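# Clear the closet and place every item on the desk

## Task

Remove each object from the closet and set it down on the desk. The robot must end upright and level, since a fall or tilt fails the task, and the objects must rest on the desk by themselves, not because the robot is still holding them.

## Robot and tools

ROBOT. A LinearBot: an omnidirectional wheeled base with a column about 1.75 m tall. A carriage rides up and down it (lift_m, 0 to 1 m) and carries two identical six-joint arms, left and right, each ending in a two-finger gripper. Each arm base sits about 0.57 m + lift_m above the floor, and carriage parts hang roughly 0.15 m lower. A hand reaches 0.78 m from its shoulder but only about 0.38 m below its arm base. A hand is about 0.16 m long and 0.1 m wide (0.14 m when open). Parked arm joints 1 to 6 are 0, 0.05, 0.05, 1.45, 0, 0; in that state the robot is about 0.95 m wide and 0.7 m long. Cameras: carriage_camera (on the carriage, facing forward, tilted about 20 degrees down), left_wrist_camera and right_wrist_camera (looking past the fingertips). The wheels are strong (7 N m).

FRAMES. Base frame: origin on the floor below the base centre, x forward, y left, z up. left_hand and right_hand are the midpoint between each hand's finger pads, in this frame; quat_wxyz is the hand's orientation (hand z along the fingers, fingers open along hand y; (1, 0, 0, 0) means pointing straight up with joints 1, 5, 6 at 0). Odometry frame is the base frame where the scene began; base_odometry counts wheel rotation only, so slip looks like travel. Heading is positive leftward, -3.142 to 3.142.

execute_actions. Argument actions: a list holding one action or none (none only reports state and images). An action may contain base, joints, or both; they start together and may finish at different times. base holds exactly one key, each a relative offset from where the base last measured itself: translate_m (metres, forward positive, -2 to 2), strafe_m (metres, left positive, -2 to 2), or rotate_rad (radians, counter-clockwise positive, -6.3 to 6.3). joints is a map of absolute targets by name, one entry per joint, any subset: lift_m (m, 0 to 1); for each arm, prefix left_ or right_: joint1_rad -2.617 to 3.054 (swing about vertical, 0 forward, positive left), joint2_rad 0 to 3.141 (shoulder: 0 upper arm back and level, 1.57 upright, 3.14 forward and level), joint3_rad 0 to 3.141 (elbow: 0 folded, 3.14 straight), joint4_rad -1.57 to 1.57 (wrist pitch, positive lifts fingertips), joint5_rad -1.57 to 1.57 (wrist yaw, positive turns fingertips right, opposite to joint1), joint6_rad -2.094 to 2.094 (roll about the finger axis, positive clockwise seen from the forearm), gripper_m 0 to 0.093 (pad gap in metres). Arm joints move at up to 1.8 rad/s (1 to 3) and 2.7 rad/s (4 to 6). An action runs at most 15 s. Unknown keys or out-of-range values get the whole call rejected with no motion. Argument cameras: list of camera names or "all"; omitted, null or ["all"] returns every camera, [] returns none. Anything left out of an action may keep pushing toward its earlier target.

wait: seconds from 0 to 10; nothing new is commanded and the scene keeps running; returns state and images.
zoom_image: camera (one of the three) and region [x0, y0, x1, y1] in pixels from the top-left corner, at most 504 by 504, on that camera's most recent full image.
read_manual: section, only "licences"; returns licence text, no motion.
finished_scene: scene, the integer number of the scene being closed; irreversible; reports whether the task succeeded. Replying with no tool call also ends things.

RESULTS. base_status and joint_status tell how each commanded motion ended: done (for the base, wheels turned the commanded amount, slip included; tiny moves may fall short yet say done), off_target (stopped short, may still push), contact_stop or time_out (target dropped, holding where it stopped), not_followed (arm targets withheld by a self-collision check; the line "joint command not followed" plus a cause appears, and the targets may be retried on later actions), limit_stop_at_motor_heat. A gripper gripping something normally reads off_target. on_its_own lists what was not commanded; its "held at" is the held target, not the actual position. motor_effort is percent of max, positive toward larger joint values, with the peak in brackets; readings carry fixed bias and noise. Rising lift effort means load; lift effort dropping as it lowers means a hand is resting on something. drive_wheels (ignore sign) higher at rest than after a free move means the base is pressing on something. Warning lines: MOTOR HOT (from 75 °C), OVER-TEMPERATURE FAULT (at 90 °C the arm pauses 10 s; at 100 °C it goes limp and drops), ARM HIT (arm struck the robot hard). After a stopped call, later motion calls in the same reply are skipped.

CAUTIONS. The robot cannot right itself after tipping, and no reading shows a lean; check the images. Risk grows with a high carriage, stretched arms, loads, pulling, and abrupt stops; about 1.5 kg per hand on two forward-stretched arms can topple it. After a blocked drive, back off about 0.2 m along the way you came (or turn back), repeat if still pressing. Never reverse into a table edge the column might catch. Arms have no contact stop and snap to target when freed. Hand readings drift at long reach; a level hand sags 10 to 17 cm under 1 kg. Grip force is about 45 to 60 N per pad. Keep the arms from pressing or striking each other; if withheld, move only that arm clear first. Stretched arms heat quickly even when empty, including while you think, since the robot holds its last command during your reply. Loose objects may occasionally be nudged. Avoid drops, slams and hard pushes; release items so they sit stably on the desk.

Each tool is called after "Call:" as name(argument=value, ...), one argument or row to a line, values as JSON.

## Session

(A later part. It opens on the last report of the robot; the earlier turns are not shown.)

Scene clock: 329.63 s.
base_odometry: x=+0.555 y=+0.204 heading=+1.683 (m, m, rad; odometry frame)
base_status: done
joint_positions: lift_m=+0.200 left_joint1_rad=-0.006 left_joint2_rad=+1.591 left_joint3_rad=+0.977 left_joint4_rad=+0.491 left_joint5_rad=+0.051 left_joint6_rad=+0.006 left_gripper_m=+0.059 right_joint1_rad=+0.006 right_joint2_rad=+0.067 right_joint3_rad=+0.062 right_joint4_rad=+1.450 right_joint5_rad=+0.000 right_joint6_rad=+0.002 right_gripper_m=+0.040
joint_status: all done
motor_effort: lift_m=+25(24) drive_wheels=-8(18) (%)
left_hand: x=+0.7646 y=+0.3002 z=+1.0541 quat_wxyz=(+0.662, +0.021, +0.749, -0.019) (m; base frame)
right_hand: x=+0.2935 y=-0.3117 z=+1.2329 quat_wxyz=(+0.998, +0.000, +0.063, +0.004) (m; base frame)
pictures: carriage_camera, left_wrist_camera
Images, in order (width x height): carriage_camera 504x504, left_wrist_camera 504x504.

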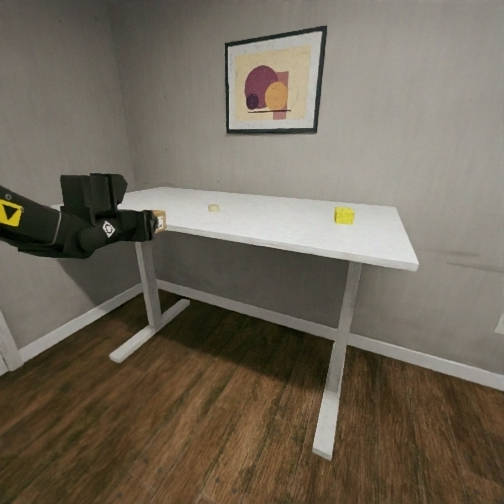

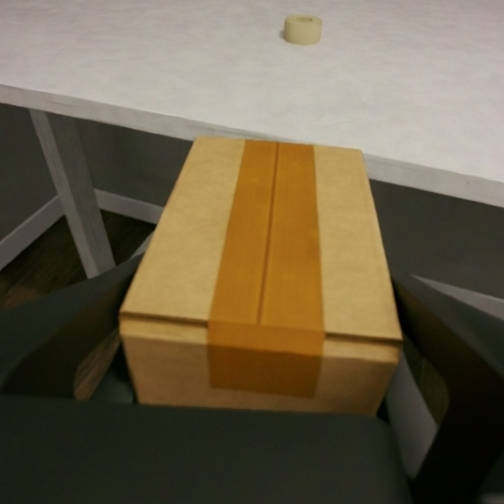

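Call:
execute_actions(
  actions=[
    {"base":{"translate_m":0.46},"joints":{"left_joint1_rad":-0.45,"left_joint4_rad":0.56}},
  ],
  cameras=[],
)

Call:
execute_actions(
  actions=[
    {"joints":{"lift_m":0.15}},
  ],
  cameras=["carriage_camera"],
)

Scene clock: 334.27 s.
base_odometry: x=+0.504 y=+0.661 heading=+1.682 (m, m, rad; odometry frame)
base_status: done
joint_positions: lift_m=+0.200 left_joint1_rad=-0.450 left_joint2_rad=+1.591 left_joint3_rad=+0.977 left_joint4_rad=+0.529 left_joint5_rad=+0.054 left_joint6_rad=+0.006 left_gripper_m=+0.059 right_joint1_rad=+0.006 right_joint2_rad=+0.067 right_joint3_rad=+0.062 right_joint4_rad=+1.450 right_joint5_rad=+0.000 right_joint6_rad=+0.002 right_gripper_m=+0.040
joint_status: all done
motor_effort: lift_m=+24(21) drive_wheels=-7(15) (%)
left_hand: x=+0.7113 y=+0.0838 z=+1.0633 quat_wxyz=(+0.655, +0.184, +0.713, -0.168) (m; base frame)
right_hand: x=+0.2934 y=-0.3117 z=+1.2329 quat_wxyz=(+0.998, +0.000, +0.063, +0.004) (m; base frame)
pictures: none
No camera images: the call's "cameras" was empty. Leave "cameras" out to get every camera's image.

Scene clock: 335.00 s.
base_odometry: x=+0.504 y=+0.661 heading=+1.682 (m, m, rad; odometry frame)
base_status: not commanded
joint_positions: lift_m=+0.150 left_joint1_rad=-0.450 left_joint2_rad=+1.596 left_joint3_rad=+0.977 left_joint4_rad=+0.531 left_joint5_rad=+0.052 left_joint6_rad=+0.006 left_gripper_m=+0.059 right_joint1_rad=+0.006 right_joint2_rad=+0.067 right_joint3_rad=+0.062 right_joint4_rad=+1.450 right_joint5_rad=+0.000 right_joint6_rad=+0.002 right_gripper_m=+0.040
joint_status: all done
motor_effort: lift_m=+23(25) drive_wheels=-7(7) (%)
left_hand: x=+0.7121 y=+0.0838 z=+1.0118 quat_wxyz=(+0.654, +0.184, +0.714, -0.167) (m; base frame)
right_hand: x=+0.2935 y=-0.3117 z=+1.1829 quat_wxyz=(+0.998, +0.000, +0.063, +0.004) (m; base frame)
pictures: carriage_camera
Images, in order (width x height): carriage_camera 504x504.

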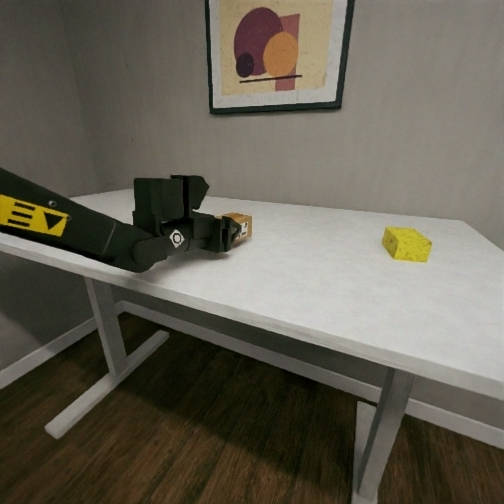

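Call:
execute_actions(
  actions=[
    {"joints":{"lift_m":0.133}},
  ],
  cameras=["carriage_camera"],
)

Call:
execute_actions(
  actions=[
    {"joints":{"left_gripper_m":0.093}},
  ],
  cameras=[],
)

Call:
execute_actions(
  actions=[
    {"joints":{"lift_m":0.24}},
  ],
  cameras=["carriage_camera","left_wrist_camera"],
)

Scene clock: 336.77 s.
base_odometry: x=+0.504 y=+0.661 heading=+1.682 (m, m, rad; odometry frame)
base_status: not commanded
joint_positions: lift_m=+0.133 left_joint1_rad=-0.450 left_joint2_rad=+1.598 left_joint3_rad=+0.981 left_joint4_rad=+0.533 left_joint5_rad=+0.051 left_joint6_rad=+0.006 left_gripper_m=+0.059 right_joint1_rad=+0.006 right_joint2_rad=+0.067 right_joint3_rad=+0.061 right_joint4_rad=+1.450 right_joint5_rad=+0.000 right_joint6_rad=+0.002 right_gripper_m=+0.040
joint_status: all done
motor_effort: lift_m=+27(24) drive_wheels=+3(7) (%)
left_hand: x=+0.7130 y=+0.0835 z=+0.9960 quat_wxyz=(+0.656, +0.183, +0.713, -0.167) (m; base frame)
right_hand: x=+0.2938 y=-0.3117 z=+1.1656 quat_wxyz=(+0.998, +0.000, +0.063, +0.004) (m; base frame)
pictures: carriage_camera
Images, in order (width x height): carriage_camera 504x504.

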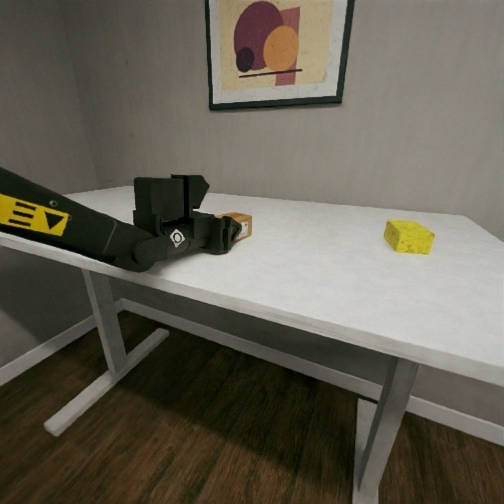

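Scene clock: 337.40 s.
base_odometry: x=+0.504 y=+0.661 heading=+1.682 (m, m, rad; odometry frame)
base_status: not commanded
joint_positions: lift_m=+0.133 left_joint1_rad=-0.450 left_joint2_rad=+1.598 left_joint3_rad=+0.981 left_joint4_rad=+0.549 left_joint5_rad=+0.051 left_joint6_rad=+0.006 left_gripper_m=+0.093 right_joint1_rad=+0.006 right_joint2_rad=+0.067 right_joint3_rad=+0.061 right_joint4_rad=+1.450 right_joint5_rad=+0.000 right_joint6_rad=+0.002 right_gripper_m=+0.040
joint_status: all done
motor_effort: lift_m=+24(23) drive_wheels=+3(7) (%)
left_hand: x=+0.7132 y=+0.0833 z=+0.9999 quat_wxyz=(+0.662, +0.182, +0.708, -0.169) (m; base frame)
right_hand: x=+0.2938 y=-0.3117 z=+1.1656 quat_wxyz=(+0.998, +0.000, +0.063, +0.004) (m; base frame)
pictures: none
No camera images: the call's "cameras" was empty. Leave "cameras" out to get every camera's image.

Scene clock: 338.37 s.
base_odometry: x=+0.504 y=+0.661 heading=+1.682 (m, m, rad; odometry frame)
base_status: not commanded
joint_positions: lift_m=+0.240 left_joint1_rad=-0.450 left_joint2_rad=+1.598 left_joint3_rad=+0.990 left_joint4_rad=+0.567 left_joint5_rad=+0.051 left_joint6_rad=+0.006 left_gripper_m=+0.093 right_joint1_rad=+0.006 right_joint2_rad=+0.067 right_joint3_rad=+0.061 right_joint4_rad=+1.449 right_joint5_rad=+0.000 right_joint6_rad=+0.002 right_gripper_m=+0.040
joint_status: all done
motor_effort: lift_m=+21(28) drive_wheels=+3(7) (%)
left_hand: x=+0.7143 y=+0.0829 z=+1.1155 quat_wxyz=(+0.671, +0.180, +0.699, -0.170) (m; base frame)
right_hand: x=+0.2938 y=-0.3116 z=+1.2727 quat_wxyz=(+0.998, +0.000, +0.064, +0.004) (m; base frame)
pictures: carriage_camera, left_wrist_camera
Images, in order (width x height): carriage_camera 504x504, left_wrist_camera 504x504.

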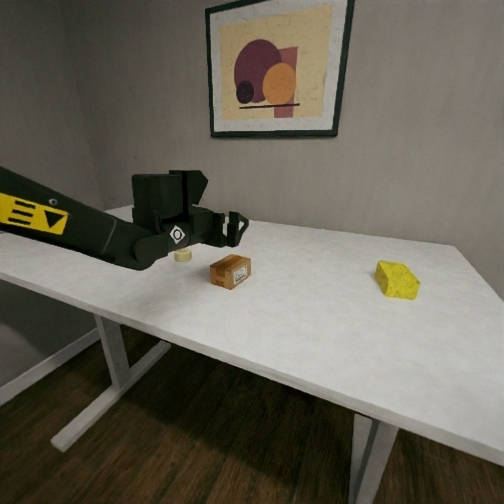

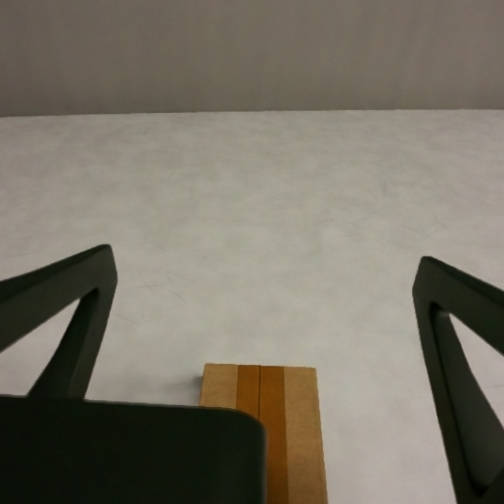

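Call:
finished_scene(
  scene=1,
)

The scene is finished: the task was done.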